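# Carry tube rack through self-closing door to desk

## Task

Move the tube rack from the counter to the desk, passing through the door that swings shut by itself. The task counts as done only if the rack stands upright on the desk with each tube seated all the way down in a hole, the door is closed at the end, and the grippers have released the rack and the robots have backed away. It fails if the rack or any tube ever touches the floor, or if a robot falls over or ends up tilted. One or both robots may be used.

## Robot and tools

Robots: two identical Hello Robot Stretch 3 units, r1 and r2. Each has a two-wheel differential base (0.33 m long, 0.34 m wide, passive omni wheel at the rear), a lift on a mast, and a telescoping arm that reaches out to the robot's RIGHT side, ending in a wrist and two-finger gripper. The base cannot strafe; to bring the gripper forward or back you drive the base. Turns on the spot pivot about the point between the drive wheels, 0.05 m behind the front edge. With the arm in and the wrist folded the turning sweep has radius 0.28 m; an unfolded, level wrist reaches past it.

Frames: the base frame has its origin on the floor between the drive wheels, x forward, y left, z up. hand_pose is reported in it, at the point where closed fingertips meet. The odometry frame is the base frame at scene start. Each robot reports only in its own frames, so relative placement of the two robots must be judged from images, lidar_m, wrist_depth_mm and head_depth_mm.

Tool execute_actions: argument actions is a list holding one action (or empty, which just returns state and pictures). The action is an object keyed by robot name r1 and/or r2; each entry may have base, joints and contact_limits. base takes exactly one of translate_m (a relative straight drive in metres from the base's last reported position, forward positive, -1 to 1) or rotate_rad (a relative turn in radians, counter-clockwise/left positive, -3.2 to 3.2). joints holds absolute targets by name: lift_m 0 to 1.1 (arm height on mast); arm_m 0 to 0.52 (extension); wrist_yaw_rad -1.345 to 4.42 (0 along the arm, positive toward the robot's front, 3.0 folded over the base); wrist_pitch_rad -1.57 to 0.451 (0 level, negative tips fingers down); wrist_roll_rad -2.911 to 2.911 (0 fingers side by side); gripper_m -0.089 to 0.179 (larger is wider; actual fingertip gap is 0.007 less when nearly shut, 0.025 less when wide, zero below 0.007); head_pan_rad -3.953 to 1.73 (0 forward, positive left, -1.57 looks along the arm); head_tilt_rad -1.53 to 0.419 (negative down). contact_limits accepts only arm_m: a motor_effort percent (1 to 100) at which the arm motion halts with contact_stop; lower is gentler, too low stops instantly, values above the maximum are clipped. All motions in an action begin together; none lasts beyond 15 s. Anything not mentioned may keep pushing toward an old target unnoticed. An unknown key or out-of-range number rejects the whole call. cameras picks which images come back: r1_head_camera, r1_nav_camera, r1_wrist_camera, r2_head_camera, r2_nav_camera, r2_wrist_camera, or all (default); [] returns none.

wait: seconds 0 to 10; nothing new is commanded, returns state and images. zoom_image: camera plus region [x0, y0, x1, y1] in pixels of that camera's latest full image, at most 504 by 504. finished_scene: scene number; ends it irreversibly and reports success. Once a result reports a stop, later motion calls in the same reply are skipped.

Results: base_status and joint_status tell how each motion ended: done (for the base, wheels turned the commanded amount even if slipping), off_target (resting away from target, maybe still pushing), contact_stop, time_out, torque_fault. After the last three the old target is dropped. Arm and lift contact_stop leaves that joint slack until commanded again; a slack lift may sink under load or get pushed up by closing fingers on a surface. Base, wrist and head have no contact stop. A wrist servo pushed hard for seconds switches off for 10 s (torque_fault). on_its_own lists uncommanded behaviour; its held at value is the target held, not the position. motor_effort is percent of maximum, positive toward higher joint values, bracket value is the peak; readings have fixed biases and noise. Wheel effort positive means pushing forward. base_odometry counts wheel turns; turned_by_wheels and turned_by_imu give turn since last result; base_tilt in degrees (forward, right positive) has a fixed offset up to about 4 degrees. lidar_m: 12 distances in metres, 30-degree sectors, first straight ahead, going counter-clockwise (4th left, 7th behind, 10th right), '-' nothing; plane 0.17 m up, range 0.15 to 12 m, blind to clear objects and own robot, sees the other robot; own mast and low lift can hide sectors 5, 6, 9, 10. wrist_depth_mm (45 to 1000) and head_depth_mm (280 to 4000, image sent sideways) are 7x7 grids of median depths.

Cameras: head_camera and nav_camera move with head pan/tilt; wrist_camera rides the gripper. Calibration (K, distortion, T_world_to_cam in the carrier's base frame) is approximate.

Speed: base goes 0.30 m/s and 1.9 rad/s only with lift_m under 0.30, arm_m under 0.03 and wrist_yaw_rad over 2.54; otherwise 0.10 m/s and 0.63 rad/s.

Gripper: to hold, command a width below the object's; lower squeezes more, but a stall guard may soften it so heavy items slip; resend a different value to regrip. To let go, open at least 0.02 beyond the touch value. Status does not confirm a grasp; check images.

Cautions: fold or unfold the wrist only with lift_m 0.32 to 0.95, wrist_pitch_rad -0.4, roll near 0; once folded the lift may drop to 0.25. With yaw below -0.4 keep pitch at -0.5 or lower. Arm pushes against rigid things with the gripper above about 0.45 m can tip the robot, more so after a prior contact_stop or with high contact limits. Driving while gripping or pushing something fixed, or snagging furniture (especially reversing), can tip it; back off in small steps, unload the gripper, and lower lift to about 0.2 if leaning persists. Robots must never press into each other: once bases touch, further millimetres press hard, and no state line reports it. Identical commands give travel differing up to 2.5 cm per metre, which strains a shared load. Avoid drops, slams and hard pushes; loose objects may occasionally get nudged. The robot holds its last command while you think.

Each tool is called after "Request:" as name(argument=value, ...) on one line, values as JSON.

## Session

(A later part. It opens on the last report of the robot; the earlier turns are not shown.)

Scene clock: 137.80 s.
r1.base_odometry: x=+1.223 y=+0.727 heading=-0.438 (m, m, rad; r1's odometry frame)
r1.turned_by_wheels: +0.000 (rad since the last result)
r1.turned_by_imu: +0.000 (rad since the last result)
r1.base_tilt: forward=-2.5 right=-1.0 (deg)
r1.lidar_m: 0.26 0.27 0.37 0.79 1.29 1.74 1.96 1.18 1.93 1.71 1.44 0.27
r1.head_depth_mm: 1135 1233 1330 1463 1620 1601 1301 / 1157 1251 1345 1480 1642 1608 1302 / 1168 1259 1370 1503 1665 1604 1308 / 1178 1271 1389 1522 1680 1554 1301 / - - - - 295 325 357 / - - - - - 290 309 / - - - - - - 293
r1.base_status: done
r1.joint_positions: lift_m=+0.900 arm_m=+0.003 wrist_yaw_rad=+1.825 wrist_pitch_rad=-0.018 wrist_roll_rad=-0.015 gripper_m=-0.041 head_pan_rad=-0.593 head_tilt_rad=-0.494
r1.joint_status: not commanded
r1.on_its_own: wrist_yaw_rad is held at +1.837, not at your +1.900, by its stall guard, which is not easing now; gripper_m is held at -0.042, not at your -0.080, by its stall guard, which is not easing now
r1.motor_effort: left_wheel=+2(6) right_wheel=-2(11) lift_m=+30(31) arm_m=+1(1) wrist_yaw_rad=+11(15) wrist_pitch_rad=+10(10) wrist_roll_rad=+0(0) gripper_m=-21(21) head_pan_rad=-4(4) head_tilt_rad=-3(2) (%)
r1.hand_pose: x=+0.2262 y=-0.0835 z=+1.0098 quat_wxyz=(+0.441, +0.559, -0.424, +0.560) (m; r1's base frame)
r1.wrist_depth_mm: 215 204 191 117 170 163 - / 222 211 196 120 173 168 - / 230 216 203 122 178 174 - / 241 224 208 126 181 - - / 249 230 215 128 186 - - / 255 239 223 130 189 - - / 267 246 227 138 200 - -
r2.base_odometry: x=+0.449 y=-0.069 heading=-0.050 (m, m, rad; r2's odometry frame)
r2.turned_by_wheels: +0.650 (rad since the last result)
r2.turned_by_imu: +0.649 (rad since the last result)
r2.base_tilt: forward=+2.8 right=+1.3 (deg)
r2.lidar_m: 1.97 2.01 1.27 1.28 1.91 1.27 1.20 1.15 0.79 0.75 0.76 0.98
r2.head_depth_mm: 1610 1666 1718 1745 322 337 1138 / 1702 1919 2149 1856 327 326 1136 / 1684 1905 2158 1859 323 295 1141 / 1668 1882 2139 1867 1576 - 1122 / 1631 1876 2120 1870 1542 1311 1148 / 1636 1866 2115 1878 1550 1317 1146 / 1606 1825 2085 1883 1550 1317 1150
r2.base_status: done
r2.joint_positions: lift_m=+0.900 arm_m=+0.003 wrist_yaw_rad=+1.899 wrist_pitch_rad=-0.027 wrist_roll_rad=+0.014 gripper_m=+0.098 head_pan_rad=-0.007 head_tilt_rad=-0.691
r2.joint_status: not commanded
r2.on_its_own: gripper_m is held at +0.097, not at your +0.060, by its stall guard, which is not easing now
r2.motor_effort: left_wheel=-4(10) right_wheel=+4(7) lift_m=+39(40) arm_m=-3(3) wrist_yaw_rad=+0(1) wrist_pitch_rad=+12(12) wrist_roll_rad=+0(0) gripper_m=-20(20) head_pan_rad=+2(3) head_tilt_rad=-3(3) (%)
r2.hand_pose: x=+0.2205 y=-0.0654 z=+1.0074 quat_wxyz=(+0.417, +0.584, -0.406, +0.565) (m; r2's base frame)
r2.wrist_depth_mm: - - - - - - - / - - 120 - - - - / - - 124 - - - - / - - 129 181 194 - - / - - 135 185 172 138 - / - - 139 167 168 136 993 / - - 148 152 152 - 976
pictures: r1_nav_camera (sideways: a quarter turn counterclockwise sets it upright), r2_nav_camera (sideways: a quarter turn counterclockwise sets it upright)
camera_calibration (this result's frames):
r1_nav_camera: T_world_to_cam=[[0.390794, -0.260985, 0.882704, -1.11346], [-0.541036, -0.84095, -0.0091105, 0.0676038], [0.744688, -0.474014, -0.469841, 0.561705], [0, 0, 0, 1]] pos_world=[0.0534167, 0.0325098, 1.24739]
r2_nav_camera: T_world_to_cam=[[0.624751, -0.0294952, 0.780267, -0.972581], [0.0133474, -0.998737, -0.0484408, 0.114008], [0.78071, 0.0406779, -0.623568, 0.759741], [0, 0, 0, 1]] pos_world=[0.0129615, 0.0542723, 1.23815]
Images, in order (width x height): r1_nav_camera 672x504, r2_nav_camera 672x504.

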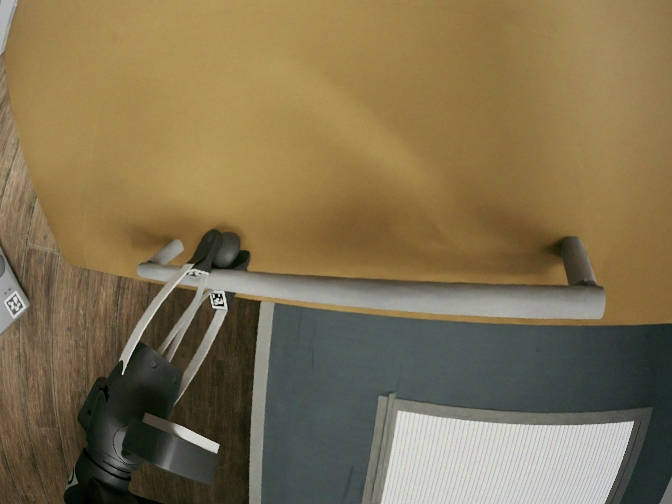

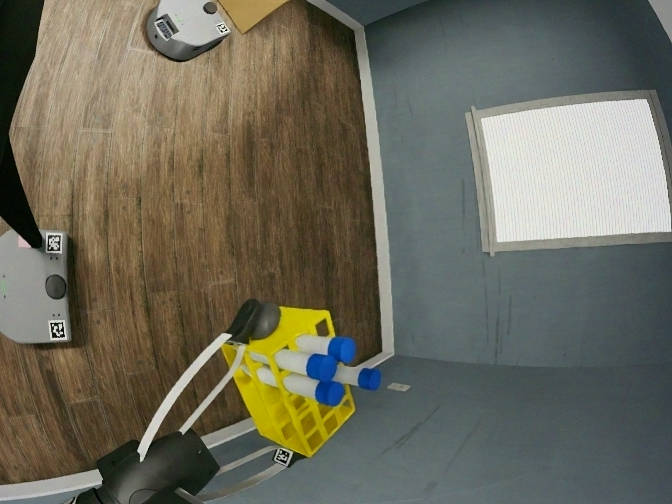

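Door about 0.8 rad. Repeat.

Request:
execute_actions(actions=[{"r1":{"base":{"rotate_rad":-0.55},"joints":{"wrist_yaw_rad":2.35}},"r2":{"base":{"translate_m":0.75}}}], cameras=[])

Request:
execute_actions(actions=[{"r1":{"base":{"translate_m":-0.15},"joints":{"wrist_yaw_rad":2.1}},"r2":{"base":{"rotate_rad":1.59}}}], cameras=[])

Request:
execute_actions(actions=[{"r1":{"base":{"translate_m":-0.38},"joints":{"wrist_yaw_rad":1.9}},"r2":{"base":{"translate_m":0.5}}}], cameras=["r2_nav_camera"])

Scene clock: 154.83 s.
r1.base_odometry: x=+1.223 y=+0.727 heading=-0.988 (m, m, rad; r1's odometry frame)
r1.turned_by_wheels: -0.550 (rad since the last result)
r1.turned_by_imu: -0.542 (rad since the last result)
r1.base_tilt: forward=-2.5 right=-1.0 (deg)
r1.lidar_m: 0.20 0.20 0.21 0.30 0.76 1.24 1.74 1.93 1.94 1.10 1.74 1.44
r1.head_depth_mm: 1519 1648 1828 2036 2098 1593 1289 / 1433 1561 1720 1894 2002 1593 1302 / 1365 1476 1601 1785 1932 1600 1306 / 1301 1402 1517 1669 1843 1617 1302 / 1236 1338 1447 1576 1731 1615 1306 / 1180 1271 1368 1485 1625 1621 1313 / 1140 1222 1309 1416 1531 1597 1314
r1.base_status: done
r1.joint_positions: lift_m=+0.900 arm_m=+0.003 wrist_yaw_rad=+2.268 wrist_pitch_rad=-0.018 wrist_roll_rad=-0.015 gripper_m=-0.041 head_pan_rad=-0.593 head_tilt_rad=-0.494
r1.joint_status: wrist_yaw_rad off_target (ended at +2.268, target +2.350)
r1.on_its_own: wrist_yaw_rad is held at +2.270, not at your +2.350, by its stall guard, which is not easing now; gripper_m is held at -0.042, not at your -0.080, by its stall guard, which is not easing now
r1.motor_effort: left_wheel=+3(11) right_wheel=-4(10) lift_m=+31(31) arm_m=-2(2) wrist_yaw_rad=+2(84) wrist_pitch_rad=+10(10) wrist_roll_rad=+0(0) gripper_m=-21(26) head_pan_rad=-5(4) head_tilt_rad=-2(3) (%)
r1.hand_pose: x=+0.1747 y=+0.0163 z=+1.0098 quat_wxyz=(+0.307, +0.638, -0.291, +0.643) (m; r1's base frame)
r1.wrist_depth_mm: 211 201 188 117 170 165 - / 218 208 196 119 173 170 - / 227 213 199 123 180 - - / 234 220 206 126 183 - - / 241 227 212 129 188 - - / 249 233 221 131 189 - - / 259 244 228 137 202 - -
r2.base_odometry: x=+1.198 y=-0.107 heading=-0.050 (m, m, rad; r2's odometry frame)
r2.turned_by_wheels: +0.000 (rad since the last result)
r2.turned_by_imu: +0.002 (rad since the last result)
r2.base_tilt: forward=+2.9 right=+1.2 (deg)
r2.lidar_m: 1.22 1.25 1.62 1.23 1.24 2.06 1.95 1.06 0.73 0.69 0.70 0.91
r2.head_depth_mm: 1060 1200 1392 1580 322 337 1130 / 1048 1189 1375 1596 327 326 1139 / 1035 1180 1357 1562 323 296 1142 / 1025 1160 1340 1579 1578 - 1121 / 1010 1126 1322 1554 1539 1314 1145 / 995 1121 1307 1525 1542 1317 1145 / 987 1114 1284 1504 1539 1316 1149
r2.base_status: done
r2.joint_positions: lift_m=+0.900 arm_m=+0.003 wrist_yaw_rad=+1.899 wrist_pitch_rad=-0.027 wrist_roll_rad=+0.014 gripper_m=+0.098 head_pan_rad=-0.007 head_tilt_rad=-0.691
r2.joint_status: not commanded
r2.on_its_own: gripper_m is held at +0.097, not at your +0.060, by its stall guard, which is not easing now
r2.motor_effort: left_wheel=-4(7) right_wheel=+3(7) lift_m=+40(40) arm_m=-3(3) wrist_yaw_rad=+1(0) wrist_pitch_rad=+12(12) wrist_roll_rad=+0(0) gripper_m=-19(19) head_pan_rad=+2(2) head_tilt_rad=-3(3) (%)
r2.hand_pose: x=+0.2205 y=-0.0654 z=+1.0074 quat_wxyz=(+0.417, +0.584, -0.406, +0.565) (m; r2's base frame)
r2.wrist_depth_mm: - - - - - 966 906 / - - 120 - - - 929 / - - 124 - - - 959 / - - 128 180 195 - - / - - 135 184 173 139 992 / - - 140 168 167 136 929 / - - 148 152 152 - 886
pictures: none
No camera images: the call's "cameras" was empty. Leave "cameras" out to get every camera's image.

Scene clock: 158.33 s.
r1.base_odometry: x=+1.140 y=+0.852 heading=-0.988 (m, m, rad; r1's odometry frame)
r1.turned_by_wheels: +0.000 (rad since the last result)
r1.turned_by_imu: +0.056 (rad since the last result)
r1.base_tilt: forward=-2.4 right=-1.0 (deg)
r1.lidar_m: 0.23 0.23 0.26 0.45 0.84 1.41 1.60 1.83 1.90 1.22 1.84 0.26
r1.head_depth_mm: 1589 1749 1910 2142 2075 1590 1304 / 1509 1647 1786 1999 2102 1600 1306 / 1447 1559 1703 1899 1991 1600 1307 / 1397 1494 1628 1794 1936 1609 1306 / 1337 1443 1552 1707 1856 1618 1302 / 1283 1379 1494 1626 1770 1514 315 / 1242 1338 1443 - - - -
r1.base_status: done
r1.joint_positions: lift_m=+0.900 arm_m=+0.003 wrist_yaw_rad=+2.047 wrist_pitch_rad=-0.018 wrist_roll_rad=-0.015 gripper_m=-0.041 head_pan_rad=-0.593 head_tilt_rad=-0.495
r1.joint_status: wrist_yaw_rad off_target (ended at +2.047, target +2.100)
r1.on_its_own: wrist_yaw_rad is held at +2.043, not at your +2.100, by its stall guard, which is not easing now; gripper_m is held at -0.042, not at your -0.080, by its stall guard, which is not easing now
r1.motor_effort: left_wheel=-2(22) right_wheel=-1(21) lift_m=+30(30) arm_m=+1(2) wrist_yaw_rad=-4(69) wrist_pitch_rad=+10(11) wrist_roll_rad=+0(0) gripper_m=-20(25) head_pan_rad=-4(4) head_tilt_rad=-2(2) (%)
r1.hand_pose: x=+0.2060 y=-0.0305 z=+1.0099 quat_wxyz=(+0.377, +0.602, -0.359, +0.605) (m; r1's base frame)
r1.wrist_depth_mm: 209 198 189 118 170 - - / 214 205 194 121 174 - - / 223 212 200 124 179 - - / 229 217 206 128 184 - - / 238 225 211 129 188 - - / 245 232 221 131 192 - - / 254 239 227 139 201 - -
r2.base_odometry: x=+1.198 y=-0.107 heading=+1.540 (m, m, rad; r2's odometry frame)
r2.turned_by_wheels: +1.590 (rad since the last result)
r2.turned_by_imu: +1.587 (rad since the last result)
r2.base_tilt: forward=+2.9 right=+1.2 (deg)
r2.lidar_m: 1.19 1.23 2.05 1.94 1.04 0.73 0.69 0.70 0.93 1.22 1.26 1.65
r2.head_depth_mm: 1682 1906 2160 1855 322 337 1139 / 1670 1891 2129 1861 331 326 1142 / 1739 1952 2194 1857 323 296 1139 / 3432 3218 2375 1868 1577 - 1124 / 3136 2781 1401 1627 1545 1311 1142 / 1021 1277 1612 1807 1514 1315 1146 / 1227 1667 2010 1604 1470 1315 1151
r2.base_status: done
r2.joint_positions: lift_m=+0.900 arm_m=+0.003 wrist_yaw_rad=+1.899 wrist_pitch_rad=-0.027 wrist_roll_rad=+0.014 gripper_m=+0.098 head_pan_rad=-0.007 head_tilt_rad=-0.691
r2.joint_status: not commanded
r2.on_its_own: gripper_m is held at +0.097, not at your +0.060, by its stall guard, which is not easing now
r2.motor_effort: left_wheel=-4(9) right_wheel=+3(8) lift_m=+39(39) arm_m=-3(3) wrist_yaw_rad=+0(0) wrist_pitch_rad=+12(12) wrist_roll_rad=+0(0) gripper_m=-19(19) head_pan_rad=+2(3) head_tilt_rad=-3(3) (%)
r2.hand_pose: x=+0.2205 y=-0.0654 z=+1.0074 quat_wxyz=(+0.417, +0.584, -0.406, +0.565) (m; r2's base frame)
r2.wrist_depth_mm: - - - - - - - / - - 121 - - - - / - - 124 - - - - / - - 128 180 195 - - / - - 136 184 173 139 - / - - 140 167 167 136 - / - - 149 152 152 - -
pictures: none
No camera images: the call's "cameras" was empty. Leave "cameras" out to get every camera's image.

Scene clock: 164.80 s.
r1.base_odometry: x=+0.931 y=+1.170 heading=-0.988 (m, m, rad; r1's odometry frame)
r1.turned_by_wheels: +0.000 (rad since the last result)
r1.turned_by_imu: +0.027 (rad since the last result)
r1.base_tilt: forward=-2.3 right=-1.0 (deg)
r1.lidar_m: 0.24 0.27 0.47 0.82 0.95 1.23 1.24 1.43 1.81 1.81 0.88 0.24
r1.head_depth_mm: 1913 2071 2271 2534 2073 1399 1142 / 1859 2023 2086 2454 2096 1599 1233 / 1774 1917 2027 2315 2095 1609 1304 / 1696 1833 1987 2200 2095 1612 1306 / 1640 1764 1898 2094 2100 1613 296 / - - - - - - - / - - - - - - -
r1.base_status: done
r1.joint_positions: lift_m=+0.900 arm_m=+0.003 wrist_yaw_rad=+2.114 wrist_pitch_rad=-0.016 wrist_roll_rad=-0.016 gripper_m=-0.041 head_pan_rad=-0.593 head_tilt_rad=-0.496
r1.joint_status: wrist_yaw_rad off_target (ended at +2.114, target +1.900)
r1.on_its_own: wrist_yaw_rad is held at +2.115, not at your +1.900, by its stall guard, which is not easing now; gripper_m is held at -0.042, not at your -0.080, by its stall guard, which is not easing now
r1.motor_effort: left_wheel=-3(15) right_wheel=-3(16) lift_m=+30(30) arm_m=+1(1) wrist_yaw_rad=+1(71) wrist_pitch_rad=+9(11) wrist_roll_rad=+1(1) gripper_m=-20(26) head_pan_rad=-5(5) head_tilt_rad=-1(2) (%)
r1.hand_pose: x=+0.1977 y=-0.0155 z=+1.0104 quat_wxyz=(+0.356, +0.613, -0.339, +0.618) (m; r1's base frame)
r1.wrist_depth_mm: 642 388 263 118 160 134 120 / 666 408 273 123 165 137 122 / 684 437 286 189 168 140 126 / 705 460 297 194 172 142 130 / 731 495 311 130 174 145 140 / 718 530 341 131 172 148 - / 742 578 348 141 190 151 -
r2.base_odometry: x=+1.213 y=+0.393 heading=+1.540 (m, m, rad; r2's odometry frame)
r2.turned_by_wheels: +0.000 (rad since the last result)
r2.turned_by_imu: +0.001 (rad since the last result)
r2.base_tilt: forward=+2.7 right=+1.3 (deg)
r2.lidar_m: 1.47 0.73 0.93 1.97 1.80 1.25 1.19 1.22 1.26 1.20 1.22 1.52
r2.head_depth_mm: 1240 1411 1632 1799 322 337 1138 / 1225 1401 1610 1803 327 326 1141 / 2892 3055 2190 1814 323 296 1136 / 2895 3202 2373 1865 1578 - 1118 / 2875 3178 2388 1878 1544 1318 1145 / 2822 3087 2374 1885 1548 1317 1151 / 2949 3142 2378 1676 1491 1319 1148
r2.base_status: done
r2.joint_positions: lift_m=+0.900 arm_m=+0.003 wrist_yaw_rad=+1.899 wrist_pitch_rad=-0.027 wrist_roll_rad=+0.014 gripper_m=+0.098 head_pan_rad=-0.007 head_tilt_rad=-0.691
r2.joint_status: not commanded
r2.on_its_own: gripper_m is held at +0.097, not at your +0.060, by its stall guard, which is not easing now
r2.motor_effort: left_wheel=-4(6) right_wheel=+3(9) lift_m=+39(40) arm_m=-3(3) wrist_yaw_rad=+1(0) wrist_pitch_rad=+12(12) wrist_roll_rad=+0(0) gripper_m=-19(18) head_pan_rad=+2(2) head_tilt_rad=-3(3) (%)
r2.hand_pose: x=+0.2205 y=-0.0654 z=+1.0074 quat_wxyz=(+0.417, +0.584, -0.406, +0.565) (m; r2's base frame)
r2.wrist_depth_mm: 879 667 981 - - - - / 853 663 119 - - - - / 912 706 124 - - - - / - 750 128 181 194 - - / - - 135 183 173 139 - / - - 139 168 168 136 - / - - 149 152 152 - -
pictures: r2_nav_camera (sideways: a quarter turn counterclockwise sets it upright)
camera_calibration (this result's frames):
r2_nav_camera: T_world_to_cam=[[0.624802, -0.0294887, 0.780226, -0.972529], [0.0133551, -0.998737, -0.0484421, 0.114009], [0.780669, 0.0406867, -0.623619, 0.759807], [0, 0, 0, 1]] pos_world=[0.0129568, 0.0542724, 1.23815]
Images, in order (width x height): r2_nav_camera 672x504.

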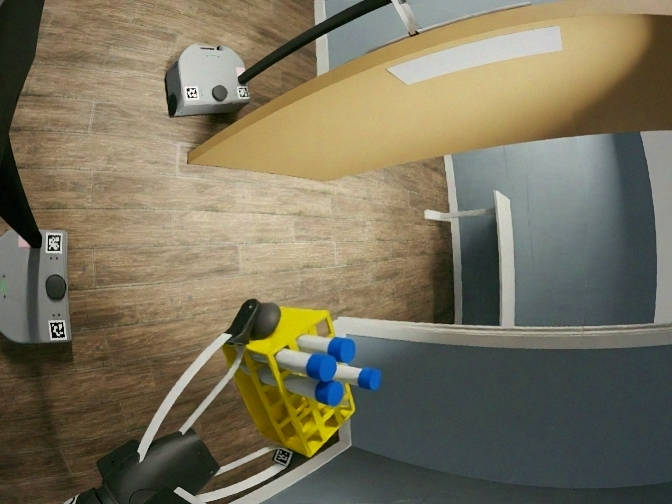

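Request:
execute_actions(actions=[{"r2":{"base":{"rotate_rad":0.11}}}], cameras=[])

Request:
execute_actions(actions=[{"r2":{"base":{"translate_m":1}}}], cameras=[])

Request:
execute_actions(actions=[{"r2":{"base":{"translate_m":1}}}], cameras=[])

Request:
execute_actions(actions=[{"r1":{"base":{"translate_m":-0.1},"joints":{"gripper_m":0.15}},"r2":{"base":{"translate_m":0.3}}}], cameras=["r1_nav_camera","r2_nav_camera"])

Scene clock: 171.67 s.
r1.base_odometry: x=+0.931 y=+1.170 heading=-0.988 (m, m, rad; r1's odometry frame)
r1.turned_by_wheels: +0.000 (rad since the last result)
r1.turned_by_imu: +0.001 (rad since the last result)
r1.base_tilt: forward=-2.4 right=-1.1 (deg)
r1.lidar_m: 0.24 0.27 0.47 0.82 0.95 1.23 1.24 1.43 1.81 1.81 0.90 0.24
r1.head_depth_mm: 1922 2067 2269 2547 2082 1406 1165 / 1862 2022 988 2438 2066 1408 1234 / 1760 1919 2032 2298 2102 1608 1302 / 1712 1838 1976 2199 2087 1617 1306 / 1652 1770 1916 2100 2088 1612 296 / - - - - - - - / - - - - - - -
r1.base_status: not commanded
r1.joint_positions: lift_m=+0.900 arm_m=+0.003 wrist_yaw_rad=+2.114 wrist_pitch_rad=-0.016 wrist_roll_rad=-0.016 gripper_m=-0.041 head_pan_rad=-0.593 head_tilt_rad=-0.496
r1.joint_status: not commanded
r1.on_its_own: wrist_yaw_rad is held at +2.115, not at your +1.900, by its stall guard, which is not easing now; gripper_m is held at -0.042, not at your -0.080, by its stall guard, which is not easing now
r1.motor_effort: left_wheel=-2(2) right_wheel=-3(3) lift_m=+30(29) arm_m=+1(1) wrist_yaw_rad=+1(1) wrist_pitch_rad=+9(9) wrist_roll_rad=+1(1) gripper_m=-20(20) head_pan_rad=-4(4) head_tilt_rad=-2(2) (%)
r1.hand_pose: x=+0.1977 y=-0.0155 z=+1.0104 quat_wxyz=(+0.356, +0.613, -0.339, +0.618) (m; r1's base frame)
r1.wrist_depth_mm: 634 390 266 117 160 134 120 / 658 411 272 122 163 137 123 / 679 431 284 189 168 139 127 / 687 461 299 195 172 143 129 / 713 501 310 129 175 145 140 / 715 534 342 130 172 148 - / 743 578 348 141 189 150 -
r2.base_odometry: x=+1.213 y=+0.393 heading=+1.649 (m, m, rad; r2's odometry frame)
r2.turned_by_wheels: +0.110 (rad since the last result)
r2.turned_by_imu: +0.110 (rad since the last result)
r2.base_tilt: forward=+2.8 right=+1.2 (deg)
r2.lidar_m: 3.19 0.73 0.93 1.97 1.60 1.22 1.19 1.25 1.23 1.20 1.26 1.47
r2.head_depth_mm: 1202 1354 1561 1746 323 337 1137 / 2854 3054 2101 1776 330 326 1136 / 2841 3204 2349 1860 323 296 1138 / 2854 3214 2347 1868 1581 - 1122 / 2871 3099 2372 1872 1546 1319 1143 / 3021 3255 2374 1769 1553 1318 1148 / 2932 1285 1282 1275 1268 1259 1150
r2.base_status: done
r2.joint_positions: lift_m=+0.900 arm_m=+0.003 wrist_yaw_rad=+1.899 wrist_pitch_rad=-0.027 wrist_roll_rad=+0.014 gripper_m=+0.098 head_pan_rad=-0.007 head_tilt_rad=-0.691
r2.joint_status: not commanded
r2.on_its_own: gripper_m is held at +0.097, not at your +0.060, by its stall guard, which is not easing now
r2.motor_effort: left_wheel=-4(9) right_wheel=+3(7) lift_m=+39(39) arm_m=-3(3) wrist_yaw_rad=+1(1) wrist_pitch_rad=+12(12) wrist_roll_rad=+0(0) gripper_m=-19(19) head_pan_rad=+2(2) head_tilt_rad=-3(3) (%)
r2.hand_pose: x=+0.2205 y=-0.0654 z=+1.0074 quat_wxyz=(+0.417, +0.584, -0.406, +0.565) (m; r2's base frame)
r2.wrist_depth_mm: - 669 830 - - - - / 834 907 121 - - - - / 709 798 125 - - - - / - - 129 181 195 - - / - - 136 184 172 139 - / - - 139 167 168 135 - / - - 149 153 152 - -
pictures: none
No camera images: the call's "cameras" was empty. Leave "cameras" out to get every camera's image.

Scene clock: 182.90 s.
r1.base_odometry: x=+0.931 y=+1.170 heading=-0.988 (m, m, rad; r1's odometry frame)
r1.turned_by_wheels: +0.000 (rad since the last result)
r1.turned_by_imu: +0.003 (rad since the last result)
r1.base_tilt: forward=-2.3 right=-1.1 (deg)
r1.lidar_m: 0.24 0.27 0.47 0.82 0.95 1.23 1.24 1.43 1.81 1.81 2.10 0.24
r1.head_depth_mm: 1927 2124 2320 2524 2083 1590 1300 / 1826 1999 2208 2407 2077 1596 1300 / 1777 1907 2088 2314 2098 1600 1306 / 1707 1841 1990 2194 2095 1617 1303 / 1636 1757 1903 2124 2094 1613 296 / - - - - - - - / - - - - - - -
r1.base_status: not commanded
r1.joint_positions: lift_m=+0.900 arm_m=+0.003 wrist_yaw_rad=+2.114 wrist_pitch_rad=-0.016 wrist_roll_rad=-0.016 gripper_m=-0.041 head_pan_rad=-0.593 head_tilt_rad=-0.496
r1.joint_status: not commanded
r1.on_its_own: wrist_yaw_rad is held at +2.115, not at your +1.900, by its stall guard, which is not easing now; gripper_m is held at -0.042, not at your -0.080, by its stall guard, which is not easing now
r1.motor_effort: left_wheel=-3(3) right_wheel=-3(3) lift_m=+30(29) arm_m=+1(1) wrist_yaw_rad=+1(1) wrist_pitch_rad=+9(9) wrist_roll_rad=+1(1) gripper_m=-20(20) head_pan_rad=-4(4) head_tilt_rad=-2(2) (%)
r1.hand_pose: x=+0.1977 y=-0.0155 z=+1.0104 quat_wxyz=(+0.356, +0.613, -0.339, +0.618) (m; r1's base frame)
r1.wrist_depth_mm: 643 388 265 118 161 134 120 / 666 414 274 122 164 137 122 / 668 434 283 189 168 139 126 / 707 463 300 194 171 142 131 / 724 498 313 129 174 146 141 / 717 522 341 130 173 147 - / 734 571 348 142 189 150 -
r2.base_odometry: x=+1.135 y=+1.390 heading=+1.649 (m, m, rad; r2's odometry frame)
r2.turned_by_wheels: +0.000 (rad since the last result)
r2.turned_by_imu: +0.002 (rad since the last result)
r2.base_tilt: forward=+2.7 right=+1.4 (deg)
r2.lidar_m: 2.17 0.56 0.42 0.41 0.43 2.23 2.19 1.69 1.28 1.25 0.59 0.60
r2.head_depth_mm: 2083 2446 2326 1855 322 338 1116 / 2090 2454 2341 1862 327 326 1138 / 2100 2471 2353 1864 323 295 1142 / 2104 2464 2354 1854 1576 - 1124 / 2117 2424 2310 1871 1545 1313 1146 / 2167 2480 2370 1878 1555 1320 1145 / 2188 2463 2388 1875 1555 1322 1124
r2.base_status: done
r2.joint_positions: lift_m=+0.900 arm_m=+0.003 wrist_yaw_rad=+1.899 wrist_pitch_rad=-0.027 wrist_roll_rad=+0.014 gripper_m=+0.098 head_pan_rad=-0.007 head_tilt_rad=-0.691
r2.joint_status: not commanded
r2.on_its_own: gripper_m is held at +0.097, not at your +0.060, by its stall guard, which is not easing now
r2.motor_effort: left_wheel=-4(6) right_wheel=+3(8) lift_m=+39(39) arm_m=-3(3) wrist_yaw_rad=+1(1) wrist_pitch_rad=+12(12) wrist_roll_rad=+0(0) gripper_m=-20(20) head_pan_rad=+2(3) head_tilt_rad=-3(3) (%)
r2.hand_pose: x=+0.2205 y=-0.0654 z=+1.0074 quat_wxyz=(+0.417, +0.584, -0.406, +0.565) (m; r2's base frame)
r2.wrist_depth_mm: 443 604 - - - - - / 443 580 120 - - - - / 450 606 125 - - - - / 452 634 128 181 196 - - / 465 549 136 182 173 139 - / 465 - 140 168 168 136 - / 450 613 149 152 152 - -
pictures: none
No camera images: the call's "cameras" was empty. Leave "cameras" out to get every camera's image.

Scene clock: 194.13 s.
r1.base_odometry: x=+0.931 y=+1.170 heading=-0.988 (m, m, rad; r1's odometry frame)
r1.turned_by_wheels: +0.000 (rad since the last result)
r1.turned_by_imu: +0.003 (rad since the last result)
r1.base_tilt: forward=-2.4 right=-1.0 (deg)
r1.lidar_m: 0.24 0.27 0.47 0.82 0.95 1.24 1.24 1.43 1.81 1.81 2.11 0.24
r1.head_depth_mm: 1937 2118 2297 2524 2070 1602 1301 / 1835 2010 2194 2429 2086 1595 1296 / 1768 1914 2075 2316 2080 1611 1302 / 1701 1856 1990 2219 2095 1603 1301 / 1643 1772 1905 2081 2120 1619 296 / - - - - - - - / - - - - - - -
r1.base_status: not commanded
r1.joint_positions: lift_m=+0.900 arm_m=+0.003 wrist_yaw_rad=+2.114 wrist_pitch_rad=-0.016 wrist_roll_rad=-0.016 gripper_m=-0.041 head_pan_rad=-0.593 head_tilt_rad=-0.496
r1.joint_status: not commanded
r1.on_its_own: wrist_yaw_rad is held at +2.115, not at your +1.900, by its stall guard, which is not easing now; gripper_m is held at -0.042, not at your -0.080, by its stall guard, which is not easing now
r1.motor_effort: left_wheel=-2(3) right_wheel=-3(3) lift_m=+30(29) arm_m=+1(1) wrist_yaw_rad=+1(1) wrist_pitch_rad=+9(9) wrist_roll_rad=+1(1) gripper_m=-20(20) head_pan_rad=-4(4) head_tilt_rad=-2(2) (%)
r1.hand_pose: x=+0.1977 y=-0.0155 z=+1.0104 quat_wxyz=(+0.356, +0.613, -0.339, +0.618) (m; r1's base frame)
r1.wrist_depth_mm: 641 385 263 118 160 134 119 / 656 411 278 122 165 137 122 / 687 437 284 190 167 139 127 / 691 462 296 194 171 141 129 / 714 495 310 129 174 145 142 / 729 523 345 130 173 148 - / 726 567 346 141 190 150 -
r2.base_odometry: x=+1.057 y=+2.387 heading=+1.649 (m, m, rad; r2's odometry frame)
r2.turned_by_wheels: +0.000 (rad since the last result)
r2.turned_by_imu: +0.002 (rad since the last result)
r2.base_tilt: forward=+2.8 right=+1.3 (deg)
r2.lidar_m: 1.18 1.68 2.39 1.43 0.60 0.63 3.18 0.63 0.64 1.30 1.37 1.50
r2.head_depth_mm: 1323 1419 1049 1792 322 337 1136 / 1324 1417 1049 1796 327 326 1138 / 1329 1424 1052 1803 323 296 1141 / 1331 1424 1059 1807 1577 - 1118 / 1332 1428 1065 1717 1534 1318 1145 / 1339 1431 1063 1824 1552 1317 1152 / 1339 1521 1155 1831 1551 1320 1146
r2.base_status: done
r2.joint_positions: lift_m=+0.900 arm_m=+0.003 wrist_yaw_rad=+1.899 wrist_pitch_rad=-0.027 wrist_roll_rad=+0.014 gripper_m=+0.098 head_pan_rad=-0.007 head_tilt_rad=-0.691
r2.joint_status: not commanded
r2.on_its_own: gripper_m is held at +0.097, not at your +0.060, by its stall guard, which is not easing now
r2.motor_effort: left_wheel=-4(6) right_wheel=+3(7) lift_m=+40(39) arm_m=-3(3) wrist_yaw_rad=+0(1) wrist_pitch_rad=+12(12) wrist_roll_rad=+0(0) gripper_m=-20(21) head_pan_rad=+2(2) head_tilt_rad=-3(3) (%)
r2.hand_pose: x=+0.2205 y=-0.0654 z=+1.0074 quat_wxyz=(+0.417, +0.584, -0.406, +0.565) (m; r2's base frame)
r2.wrist_depth_mm: - - - - - - - / - - 120 - - - - / - - 124 - - - - / - - 128 181 195 - - / - - 135 184 172 139 871 / - - 139 168 168 136 687 / - - 149 152 152 - -
pictures: none
No camera images: the call's "cameras" was empty. Leave "cameras" out to get every camera's image.

Scene clock: 198.37 s.
r1.base_odometry: x=+0.876 y=+1.253 heading=-0.988 (m, m, rad; r1's odometry frame)
r1.turned_by_wheels: +0.000 (rad since the last result)
r1.turned_by_imu: +0.000 (rad since the last result)
r1.base_tilt: forward=-2.5 right=-1.0 (deg)
r1.lidar_m: 1.03 0.89 0.85 0.84 0.98 1.14 1.14 1.32 1.79 1.79 2.07 2.03
r1.head_depth_mm: 2032 2199 2430 2580 2084 1592 1289 / 1940 2121 2317 2498 2083 1599 1302 / 1857 2027 2199 2407 2073 1619 1302 / 1802 1931 2089 2269 2102 1607 1310 / 1734 1860 2002 2201 2084 1614 1349 / 1658 1795 1910 2099 2126 1614 1348 / 1609 1719 1857 2017 2099 1632 1314
r1.base_status: done
r1.joint_positions: lift_m=+0.900 arm_m=+0.003 wrist_yaw_rad=+2.118 wrist_pitch_rad=-0.015 wrist_roll_rad=-0.016 gripper_m=+0.150 head_pan_rad=-0.593 head_tilt_rad=-0.496
r1.joint_status: all done
r1.on_its_own: wrist_yaw_rad is held at +2.115, not at your +1.900, by its stall guard, which is not easing now
r1.motor_effort: left_wheel=-1(17) right_wheel=+1(12) lift_m=+30(30) arm_m=+1(1) wrist_yaw_rad=-2(32) wrist_pitch_rad=+8(9) wrist_roll_rad=+1(1) gripper_m=+0(81) head_pan_rad=-5(5) head_tilt_rad=-1(1) (%)
r1.hand_pose: x=+0.1972 y=-0.0146 z=+1.0107 quat_wxyz=(+0.354, +0.614, -0.339, +0.619) (m; r1's base frame)
r1.wrist_depth_mm: 693 786 814 893 923 - - / 727 803 854 889 922 - - / 703 800 859 912 - - - / 730 841 879 922 - - - / 733 834 898 972 - - - / 744 - 924 - - - - / 733 890 980 - - - -
r2.base_odometry: x=+1.034 y=+2.686 heading=+1.649 (m, m, rad; r2's odometry frame)
r2.turned_by_wheels: +0.000 (rad since the last result)
r2.turned_by_imu: +0.001 (rad since the last result)
r2.base_tilt: forward=+2.9 right=+1.3 (deg)
r2.lidar_m: 0.88 1.35 1.93 2.40 1.00 0.83 0.94 0.87 1.11 1.32 1.30 1.32
r2.head_depth_mm: 1067 1206 1050 828 323 337 1136 / 1072 1209 1051 829 327 326 1139 / 1069 1215 1056 832 323 296 1138 / 1075 1217 1050 832 733 - 1126 / 1074 1220 1059 835 1400 1308 1144 / 1077 1227 1064 836 1466 1324 1146 / 1084 1228 1324 843 1478 1322 1147
r2.base_status: done
r2.joint_positions: lift_m=+0.900 arm_m=+0.003 wrist_yaw_rad=+1.899 wrist_pitch_rad=-0.027 wrist_roll_rad=+0.014 gripper_m=+0.098 head_pan_rad=-0.007 head_tilt_rad=-0.691
r2.joint_status: not commanded
r2.on_its_own: gripper_m is held at +0.097, not at your +0.060, by its stall guard, which is not easing now
r2.motor_effort: left_wheel=-4(6) right_wheel=+3(8) lift_m=+40(39) arm_m=-3(3) wrist_yaw_rad=+1(0) wrist_pitch_rad=+12(12) wrist_roll_rad=+0(0) gripper_m=-19(20) head_pan_rad=+2(3) head_tilt_rad=-3(3) (%)
r2.hand_pose: x=+0.2205 y=-0.0654 z=+1.0074 quat_wxyz=(+0.417, +0.584, -0.406, +0.565) (m; r2's base frame)
r2.wrist_depth_mm: - - - - - - 944 / - - 120 - - - 917 / - - 124 - - - 972 / - - 128 182 195 - 997 / - - 136 184 173 140 804 / - - 140 168 168 136 598 / - - 149 153 152 454 477
pictures: r1_nav_camera (sideways: a quarter turn counterclockwise sets it upright), r2_nav_camera (sideways: a quarter turn counterclockwise sets it upright)
camera_calibration (this result's frames):
r1_nav_camera: T_world_to_cam=[[0.391955, -0.261939, 0.881907, -1.11243], [-0.541303, -0.840778, -0.00914654, 0.0676523], [0.743883, -0.473794, -0.471335, 0.563655], [0, 0, 0, 1]] pos_world=[0.0533499, 0.0325472, 1.24735]
r2_nav_camera: T_world_to_cam=[[0.624819, -0.0294886, 0.780213, -0.97251], [0.0133545, -0.998737, -0.0484426, 0.11401], [0.780655, 0.0406872, -0.623636, 0.75983], [0, 0, 0, 1]] pos_world=[0.0129553, 0.0542725, 1.23814]
Images, in order (width x height): r1_nav_camera 672x504, r2_nav_camera 672x504.

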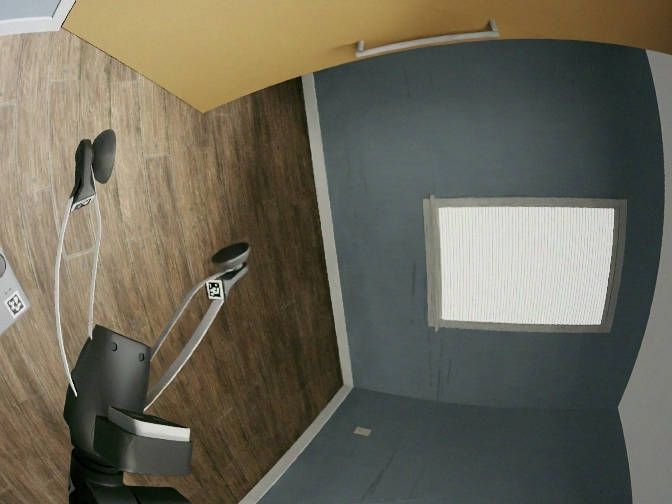

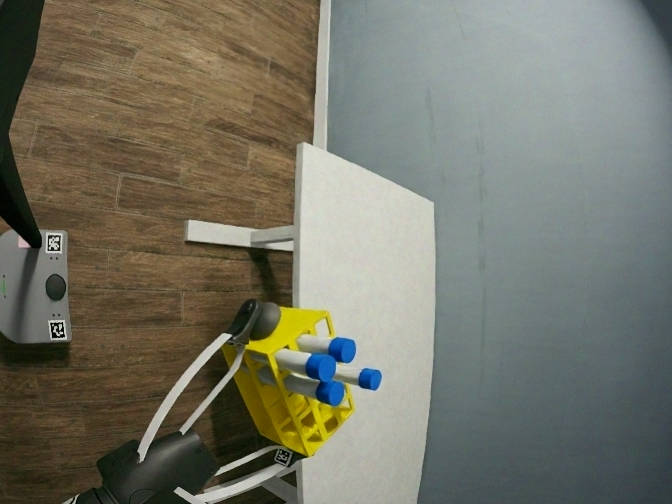

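Request:
execute_actions(actions=[{"r2":{"base":{"rotate_rad":1.4},"joints":{"wrist_yaw_rad":0,"arm_m":0.33,"lift_m":0.72}}}], cameras=[])

Request:
execute_actions(actions=[{"r2":{"joints":{"lift_m":0.685}}}], cameras=["r2_wrist_camera"])

Scene clock: 208.37 s.
r1.base_odometry: x=+0.876 y=+1.253 heading=-0.988 (m, m, rad; r1's odometry frame)
r1.turned_by_wheels: +0.000 (rad since the last result)
r1.turned_by_imu: +0.002 (rad since the last result)
r1.base_tilt: forward=-2.4 right=-0.9 (deg)
r1.lidar_m: 1.68 0.98 0.84 0.84 0.98 1.14 1.14 1.32 1.78 1.78 2.07 2.03
r1.head_depth_mm: 2029 2211 2410 2609 2077 1598 1294 / 1939 2105 2332 2540 2079 1596 1301 / 1863 2012 2217 2447 2094 1608 1307 / 1786 1942 2101 2331 2103 1624 1310 / 1733 1859 1998 2195 2104 1620 1347 / 1658 1779 1936 2106 2116 1621 1345 / 1600 1728 1865 2024 2100 1629 1319
r1.base_status: not commanded
r1.joint_positions: lift_m=+0.900 arm_m=+0.003 wrist_yaw_rad=+2.118 wrist_pitch_rad=-0.015 wrist_roll_rad=-0.016 gripper_m=+0.150 head_pan_rad=-0.593 head_tilt_rad=-0.496
r1.joint_status: not commanded
r1.on_its_own: wrist_yaw_rad is held at +2.115, not at your +1.900, by its stall guard, which is not easing now
r1.motor_effort: left_wheel=+0(1) right_wheel=+1(1) lift_m=+29(30) arm_m=+1(1) wrist_yaw_rad=-2(2) wrist_pitch_rad=+8(8) wrist_roll_rad=+1(1) gripper_m=-1(1) head_pan_rad=-4(5) head_tilt_rad=-2(2) (%)
r1.hand_pose: x=+0.1972 y=-0.0146 z=+1.0107 quat_wxyz=(+0.354, +0.614, -0.339, +0.619) (m; r1's base frame)
r1.wrist_depth_mm: 682 828 951 - - - - / 698 828 973 - - - - / 734 836 - - - - - / 724 816 - - - - - / 714 835 - - - - - / 730 - - - - - - / 720 909 - - - - -
r2.base_odometry: x=+1.034 y=+2.686 heading=+3.049 (m, m, rad; r2's odometry frame)
r2.turned_by_wheels: +1.400 (rad since the last result)
r2.turned_by_imu: +1.398 (rad since the last result)
r2.base_tilt: forward=+2.8 right=+1.4 (deg)
r2.lidar_m: 2.45 1.19 0.84 0.81 0.82 0.94 1.32 1.33 1.30 1.29 0.88 1.65
r2.head_depth_mm: 2175 2423 2333 1842 1536 1302 1137 / 2160 2444 2349 1852 1540 1307 1138 / 2115 2398 2362 1866 1532 1309 1141 / 2091 2354 2357 1862 1544 1311 1140 / 2049 2320 2359 1883 1547 1315 1144 / 2029 2277 2380 1875 1548 1322 1145 / 1994 2252 2386 1889 1554 1319 1148
r2.base_status: done
r2.joint_positions: lift_m=+0.720 arm_m=+0.330 wrist_yaw_rad=+0.001 wrist_pitch_rad=-0.027 wrist_roll_rad=+0.014 gripper_m=+0.098 head_pan_rad=-0.007 head_tilt_rad=-0.691
r2.joint_status: all done
r2.on_its_own: gripper_m is held at +0.097, not at your +0.060, by its stall guard, which is not easing now
r2.motor_effort: left_wheel=-3(10) right_wheel=+2(9) lift_m=+21(37) arm_m=+3(1) wrist_yaw_rad=-1(2) wrist_pitch_rad=+12(12) wrist_roll_rad=+0(0) gripper_m=-20(19) head_pan_rad=+2(3) head_tilt_rad=-3(3) (%)
r2.hand_pose: x=-0.0212 y=-0.7301 z=+0.8280 quat_wxyz=(+0.702, +0.010, -0.712, -0.010) (m; r2's base frame)
r2.wrist_depth_mm: 626 628 658 675 677 708 706 / 654 642 120 673 696 732 765 / 659 685 125 706 731 783 787 / 693 654 129 180 195 650 658 / 409 405 136 183 171 140 404 / 300 - 139 168 168 136 298 / 241 235 149 153 152 223 235
pictures: none
No camera images: the call's "cameras" was empty. Leave "cameras" out to get every camera's image.

Scene clock: 209.50 s.
r1.base_odometry: x=+0.876 y=+1.253 heading=-0.988 (m, m, rad; r1's odometry frame)
r1.turned_by_wheels: +0.000 (rad since the last result)
r1.turned_by_imu: +0.000 (rad since the last result)
r1.base_tilt: forward=-2.4 right=-1.0 (deg)
r1.lidar_m: 1.68 0.98 0.85 0.85 0.98 1.14 1.14 1.32 1.78 1.78 2.07 2.03
r1.head_depth_mm: 2028 2203 2455 2594 2093 1595 1292 / 1943 2127 2330 2536 2077 1599 1302 / 1865 2004 2166 2408 2067 1608 1301 / 1800 1930 2098 2303 2105 1611 1301 / 1732 1853 2014 2200 2106 1617 1343 / 1661 1795 1936 2112 2128 1626 1345 / 1594 1728 1866 2030 2119 1622 1313
r1.base_status: not commanded
r1.joint_positions: lift_m=+0.900 arm_m=+0.003 wrist_yaw_rad=+2.118 wrist_pitch_rad=-0.015 wrist_roll_rad=-0.016 gripper_m=+0.150 head_pan_rad=-0.593 head_tilt_rad=-0.496
r1.joint_status: not commanded
r1.on_its_own: wrist_yaw_rad is held at +2.115, not at your +1.900, by its stall guard, which is not easing now
r1.motor_effort: left_wheel=-1(1) right_wheel=+1(1) lift_m=+30(30) arm_m=+1(1) wrist_yaw_rad=-2(2) wrist_pitch_rad=+8(8) wrist_roll_rad=+1(1) gripper_m=-1(0) head_pan_rad=-4(4) head_tilt_rad=-2(2) (%)
r1.hand_pose: x=+0.1972 y=-0.0146 z=+1.0107 quat_wxyz=(+0.354, +0.614, -0.339, +0.619) (m; r1's base frame)
r1.wrist_depth_mm: 696 824 954 - - - - / 731 798 983 - - - - / 707 836 - - - - - / 753 836 - - - - - / 728 809 - - - - - / 737 - - - - - - / 754 896 - - - - -
r2.base_odometry: x=+1.034 y=+2.686 heading=+3.049 (m, m, rad; r2's odometry frame)
r2.turned_by_wheels: +0.000 (rad since the last result)
r2.turned_by_imu: +0.000 (rad since the last result)
r2.base_tilt: forward=+2.9 right=+1.2 (deg)
r2.lidar_m: 2.45 1.20 0.84 0.81 0.82 0.94 1.32 1.33 1.30 1.29 0.88 1.64
r2.head_depth_mm: 2176 2456 2361 1857 1534 1308 1144 / 2134 2447 2332 1849 1542 1309 1137 / 2118 2417 2344 1868 1543 1312 1141 / 2086 2362 2349 1868 1538 1310 1142 / 2050 2318 2370 1863 1544 1312 1142 / 2033 2304 2380 1884 1554 1321 1148 / 2004 2260 2385 1876 1552 1317 1149
r2.base_status: not commanded
r2.joint_positions: lift_m=+0.685 arm_m=+0.330 wrist_yaw_rad=+0.001 wrist_pitch_rad=-0.027 wrist_roll_rad=+0.014 gripper_m=+0.098 head_pan_rad=-0.007 head_tilt_rad=-0.691
r2.joint_status: all done
r2.on_its_own: gripper_m is held at +0.097, not at your +0.060, by its stall guard, which is not easing now
r2.motor_effort: left_wheel=-3(3) right_wheel=+2(2) lift_m=+20(20) arm_m=+2(3) wrist_yaw_rad=-1(1) wrist_pitch_rad=+12(13) wrist_roll_rad=+0(0) gripper_m=-20(20) head_pan_rad=+4(2) head_tilt_rad=-3(3) (%)
r2.hand_pose: x=-0.0212 y=-0.7301 z=+0.7930 quat_wxyz=(+0.702, +0.010, -0.712, -0.010) (m; r2's base frame)
r2.wrist_depth_mm: 630 632 643 674 684 688 711 / 657 659 120 680 702 719 740 / 683 699 124 703 737 760 793 / 531 528 128 182 195 520 521 / 328 326 136 183 173 140 323 / 240 - 140 168 168 136 237 / 192 187 149 152 152 178 187
pictures: r2_wrist_camera
camera_calibration (this result's frames):
r2_wrist_camera: T_world_to_cam=[[-0.999939, -0.00348948, -0.0105002, -0.0170212], [0.00924768, 0.257493, -0.966236, 0.980284], [0.00607537, -0.966274, -0.257445, -0.336717], [0, 0, 0, 1]] pos_world=[-0.0240399, -0.577837, 0.860321]
Images, in order (width x height): r2_wrist_camera 644x364.

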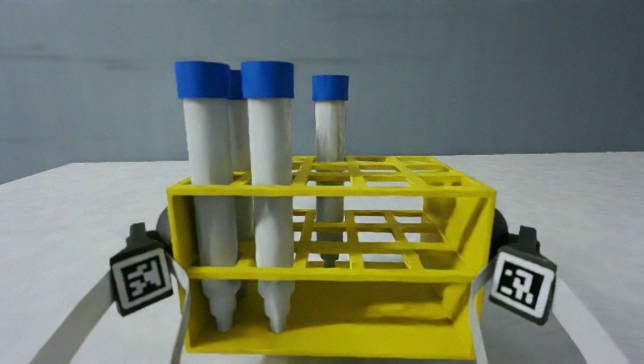

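Request:
execute_actions(actions=[{"r2":{"joints":{"lift_m":0.657}}}], cameras=[])

Request:
execute_actions(actions=[{"r2":{"joints":{"gripper_m":0.179}}}], cameras=[])

Request:
execute_actions(actions=[{"r2":{"joints":{"arm_m":0}}}], cameras=[])

Request:
finished_scene(scene=1)

Scene clock: 217.80 s.
r1.base_odometry: x=+0.876 y=+1.253 heading=-0.988 (m, m, rad; r1's odometry frame)
r1.turned_by_wheels: +0.000 (rad since the last result)
r1.turned_by_imu: +0.001 (rad since the last result)
r1.base_tilt: forward=-2.5 right=-1.0 (deg)
r1.lidar_m: 1.67 0.98 0.84 0.84 0.98 1.14 1.14 1.32 1.79 1.78 2.07 2.03
r1.head_depth_mm: 2007 2236 2424 2611 2081 1599 1299 / 1943 2122 2333 2528 2080 1603 1298 / 1875 2026 2194 2414 2077 1603 1303 / 1789 1935 2093 2308 2103 1614 1306 / 1721 1858 2013 2190 2105 1621 1345 / 1665 1790 1928 2113 2134 1616 1341 / 1609 1735 1863 2028 2115 1627 1317
r1.base_status: not commanded
r1.joint_positions: lift_m=+0.900 arm_m=+0.003 wrist_yaw_rad=+2.118 wrist_pitch_rad=-0.015 wrist_roll_rad=-0.016 gripper_m=+0.150 head_pan_rad=-0.593 head_tilt_rad=-0.496
r1.joint_status: not commanded
r1.on_its_own: wrist_yaw_rad is held at +2.115, not at your +1.900, by its stall guard, which is not easing now
r1.motor_effort: left_wheel=-1(1) right_wheel=+1(1) lift_m=+30(30) arm_m=+1(1) wrist_yaw_rad=-2(2) wrist_pitch_rad=+8(8) wrist_roll_rad=+1(1) gripper_m=+0(0) head_pan_rad=-4(5) head_tilt_rad=-3(1) (%)
r1.hand_pose: x=+0.1972 y=-0.0146 z=+1.0107 quat_wxyz=(+0.354, +0.614, -0.339, +0.619) (m; r1's base frame)
r1.wrist_depth_mm: 698 804 951 - - - - / 723 810 977 - - - - / 726 840 - - - - - / 744 812 - - - - - / 725 838 - - - - - / 748 - - - - - - / 752 911 - - - - -
r2.base_odometry: x=+1.034 y=+2.686 heading=+3.049 (m, m, rad; r2's odometry frame)
r2.turned_by_wheels: +0.000 (rad since the last result)
r2.turned_by_imu: +0.001 (rad since the last result)
r2.base_tilt: forward=+2.8 right=+1.1 (deg)
r2.lidar_m: 2.45 1.20 0.84 0.81 0.82 0.94 1.32 1.33 1.31 1.29 0.88 1.65
r2.head_depth_mm: 2177 2468 2335 1843 1525 1303 1133 / 2147 2428 2335 1862 1531 1305 1137 / 2111 2398 2367 1872 1539 1307 1144 / 2090 2349 2373 1859 1546 1310 1141 / 2067 2310 2394 1865 1541 1310 1144 / 2025 2288 2382 1876 1554 1318 1141 / 1991 2265 2397 1875 1555 1321 1149
r2.base_status: not commanded
r2.joint_positions: lift_m=+0.657 arm_m=+0.330 wrist_yaw_rad=+0.001 wrist_pitch_rad=-0.023 wrist_roll_rad=+0.014 gripper_m=+0.098 head_pan_rad=-0.007 head_tilt_rad=-0.691
r2.joint_status: all done
r2.on_its_own: gripper_m is held at +0.097, not at your +0.060, by its stall guard, which is not easing now
r2.motor_effort: left_wheel=-3(3) right_wheel=+2(3) lift_m=+19(20) arm_m=+3(3) wrist_yaw_rad=-2(2) wrist_pitch_rad=+10(12) wrist_roll_rad=+0(0) gripper_m=-19(21) head_pan_rad=+4(3) head_tilt_rad=-3(3) (%)
r2.hand_pose: x=-0.0212 y=-0.7303 z=+0.7661 quat_wxyz=(+0.702, +0.009, -0.712, -0.008) (m; r2's base frame)
r2.wrist_depth_mm: 627 631 649 685 665 691 696 / 644 659 118 680 707 726 749 / 672 681 122 662 738 759 756 / 428 425 126 149 173 420 416 / 265 265 135 180 180 139 262 / 192 - 139 166 167 137 191 / - 151 145 145 145 144 150
pictures: none
No camera images: the call's "cameras" was empty. Leave "cameras" out to get every camera's image.

Scene clock: 219.10 s.
r1.base_odometry: x=+0.876 y=+1.253 heading=-0.988 (m, m, rad; r1's odometry frame)
r1.turned_by_wheels: +0.000 (rad since the last result)
r1.turned_by_imu: +0.000 (rad since the last result)
r1.base_tilt: forward=-2.4 right=-1.0 (deg)
r1.lidar_m: 1.68 0.98 0.85 0.84 0.98 1.14 1.14 1.32 1.79 1.78 2.07 2.03
r1.head_depth_mm: 2024 2223 2415 2586 2066 1605 1297 / 1943 2117 2333 2515 2073 1595 1300 / 1863 2002 2200 2451 2090 1612 1306 / 1772 1946 2099 2312 2096 1613 1301 / 1735 1861 2009 2201 2129 1611 1347 / 1661 1789 1921 2093 2084 1614 1343 / 1602 1725 1858 2015 2109 1616 1315
r1.base_status: not commanded
r1.joint_positions: lift_m=+0.900 arm_m=+0.003 wrist_yaw_rad=+2.118 wrist_pitch_rad=-0.015 wrist_roll_rad=-0.016 gripper_m=+0.150 head_pan_rad=-0.593 head_tilt_rad=-0.496
r1.joint_status: not commanded
r1.on_its_own: wrist_yaw_rad is held at +2.115, not at your +1.900, by its stall guard, which is not easing now
r1.motor_effort: left_wheel=-2(1) right_wheel=+0(1) lift_m=+30(30) arm_m=+1(1) wrist_yaw_rad=-2(2) wrist_pitch_rad=+8(8) wrist_roll_rad=+1(1) gripper_m=-1(0) head_pan_rad=-4(4) head_tilt_rad=-2(2) (%)
r1.hand_pose: x=+0.1972 y=-0.0146 z=+1.0107 quat_wxyz=(+0.354, +0.614, -0.339, +0.619) (m; r1's base frame)
r1.wrist_depth_mm: 688 820 956 - - - - / 709 804 964 - - - - / 713 813 - - - - - / 726 852 - - - - - / 724 826 - - - - - / 738 - - - - - - / 731 930 - - - - -
r2.base_odometry: x=+1.034 y=+2.686 heading=+3.049 (m, m, rad; r2's odometry frame)
r2.turned_by_wheels: +0.000 (rad since the last result)
r2.turned_by_imu: +0.000 (rad since the last result)
r2.base_tilt: forward=+2.8 right=+1.3 (deg)
r2.lidar_m: 2.45 1.19 0.84 0.81 0.82 0.95 1.32 1.34 1.30 1.29 0.88 1.65
r2.head_depth_mm: 2163 2445 2346 1847 1540 1305 1137 / 2146 2439 2364 1868 1537 1304 1142 / 2116 2401 2362 1852 1536 1306 1142 / 2085 2358 2360 1861 1541 1311 1142 / 2069 2316 2381 1861 1546 1320 1144 / 2028 2294 2376 1878 1538 1313 1148 / 1989 2250 2369 1869 1550 1316 1148
r2.base_status: not commanded
r2.joint_positions: lift_m=+0.657 arm_m=+0.330 wrist_yaw_rad=+0.001 wrist_pitch_rad=-0.021 wrist_roll_rad=+0.014 gripper_m=+0.179 head_pan_rad=-0.007 head_tilt_rad=-0.691
r2.joint_status: all done
r2.motor_effort: left_wheel=-3(3) right_wheel=+3(2) lift_m=+20(21) arm_m=+3(3) wrist_yaw_rad=-2(0) wrist_pitch_rad=+9(10) wrist_roll_rad=+0(0) gripper_m=-1(85) head_pan_rad=+3(2) head_tilt_rad=-3(3) (%)
r2.hand_pose: x=-0.0212 y=-0.7303 z=+0.7667 quat_wxyz=(+0.702, +0.008, -0.712, -0.007) (m; r2's base frame)
r2.wrist_depth_mm: 638 624 660 673 681 695 728 / 647 677 116 680 711 727 741 / 687 681 122 680 727 754 755 / 432 427 126 154 174 426 425 / 265 269 135 170 169 139 264 / 205 178 139 168 166 172 203 / 145 150 145 146 146 147 145
pictures: none
No camera images: the call's "cameras" was empty. Leave "cameras" out to get every camera's image.

Scene clock: 222.73 s.
r1.base_odometry: x=+0.876 y=+1.253 heading=-0.988 (m, m, rad; r1's odometry frame)
r1.turned_by_wheels: +0.000 (rad since the last result)
r1.turned_by_imu: +0.001 (rad since the last result)
r1.base_tilt: forward=-2.4 right=-1.0 (deg)
r1.lidar_m: 1.68 0.98 0.84 0.84 0.98 1.14 1.14 1.32 1.78 1.79 2.06 2.03
r1.head_depth_mm: 2023 2203 2431 2572 2082 1602 1296 / 1937 2100 2288 2527 2080 1599 1307 / 1874 2005 2202 2433 2092 1603 1299 / 1777 1935 2087 2292 2088 1607 1302 / 1726 1857 2005 2210 2114 1617 1342 / 1665 1776 1939 2107 2120 1612 1341 / 1606 1726 1858 1990 2092 1626 1312
r1.base_status: not commanded
r1.joint_positions: lift_m=+0.900 arm_m=+0.003 wrist_yaw_rad=+2.118 wrist_pitch_rad=-0.015 wrist_roll_rad=-0.016 gripper_m=+0.150 head_pan_rad=-0.593 head_tilt_rad=-0.496
r1.joint_status: not commanded
r1.on_its_own: wrist_yaw_rad is held at +2.115, not at your +1.900, by its stall guard, which is not easing now
r1.motor_effort: left_wheel=-2(1) right_wheel=+1(1) lift_m=+30(30) arm_m=+2(1) wrist_yaw_rad=-2(2) wrist_pitch_rad=+8(8) wrist_roll_rad=+1(0) gripper_m=+0(0) head_pan_rad=-5(4) head_tilt_rad=-2(2) (%)
r1.hand_pose: x=+0.1972 y=-0.0146 z=+1.0107 quat_wxyz=(+0.354, +0.614, -0.339, +0.619) (m; r1's base frame)
r1.wrist_depth_mm: 691 796 986 - - - - / 720 823 968 - - - - / 720 831 - - - - - / 717 822 - - - - - / 745 830 - - - - - / 737 - - - - - - / 736 885 - - - - -
r2.base_odometry: x=+1.034 y=+2.686 heading=+3.049 (m, m, rad; r2's odometry frame)
r2.turned_by_wheels: +0.000 (rad since the last result)
r2.turned_by_imu: +0.000 (rad since the last result)
r2.base_tilt: forward=+2.7 right=+1.2 (deg)
r2.lidar_m: 2.45 1.20 0.83 0.81 0.82 0.94 1.32 1.34 1.31 1.29 0.88 1.65
r2.head_depth_mm: 2172 2454 2335 1838 1528 1304 1135 / 2142 2421 2352 1870 1537 1306 1145 / 2117 2402 2345 1869 1541 1310 1141 / 2070 2374 2381 1870 1538 1311 1142 / 2060 2318 2374 1867 1537 1312 1143 / 2028 2269 2385 1870 1541 1317 1144 / 1990 2259 2383 1869 1548 1320 1147
r2.base_status: not commanded
r2.joint_positions: lift_m=+0.657 arm_m=+0.003 wrist_yaw_rad=+0.001 wrist_pitch_rad=-0.020 wrist_roll_rad=+0.014 gripper_m=+0.179 head_pan_rad=-0.007 head_tilt_rad=-0.691
r2.joint_status: all done
joint sent to its limit — the command would take r2.arm_m past its lower limit, so that joint was sent only as far as its limit.
r2.motor_effort: left_wheel=-3(3) right_wheel=+2(2) lift_m=+20(20) arm_m=-3(2) wrist_yaw_rad=-1(1) wrist_pitch_rad=+9(9) wrist_roll_rad=+0(0) gripper_m=-1(0) head_pan_rad=+2(3) head_tilt_rad=-3(3) (%)
r2.hand_pose: x=-0.0212 y=-0.4035 z=+0.7670 quat_wxyz=(+0.702, +0.008, -0.712, -0.007) (m; r2's base frame)
r2.wrist_depth_mm: 898 940 949 964 - - - / 921 957 - 998 - - - / 981 985 - 511 - - - / 440 442 439 430 435 436 438 / 271 293 289 292 300 315 317 / - 702 - - - - - / - - - - - - -
pictures: none
No camera images: the call's "cameras" was empty. Leave "cameras" out to get every camera's image.

The scene is finished: the task was done.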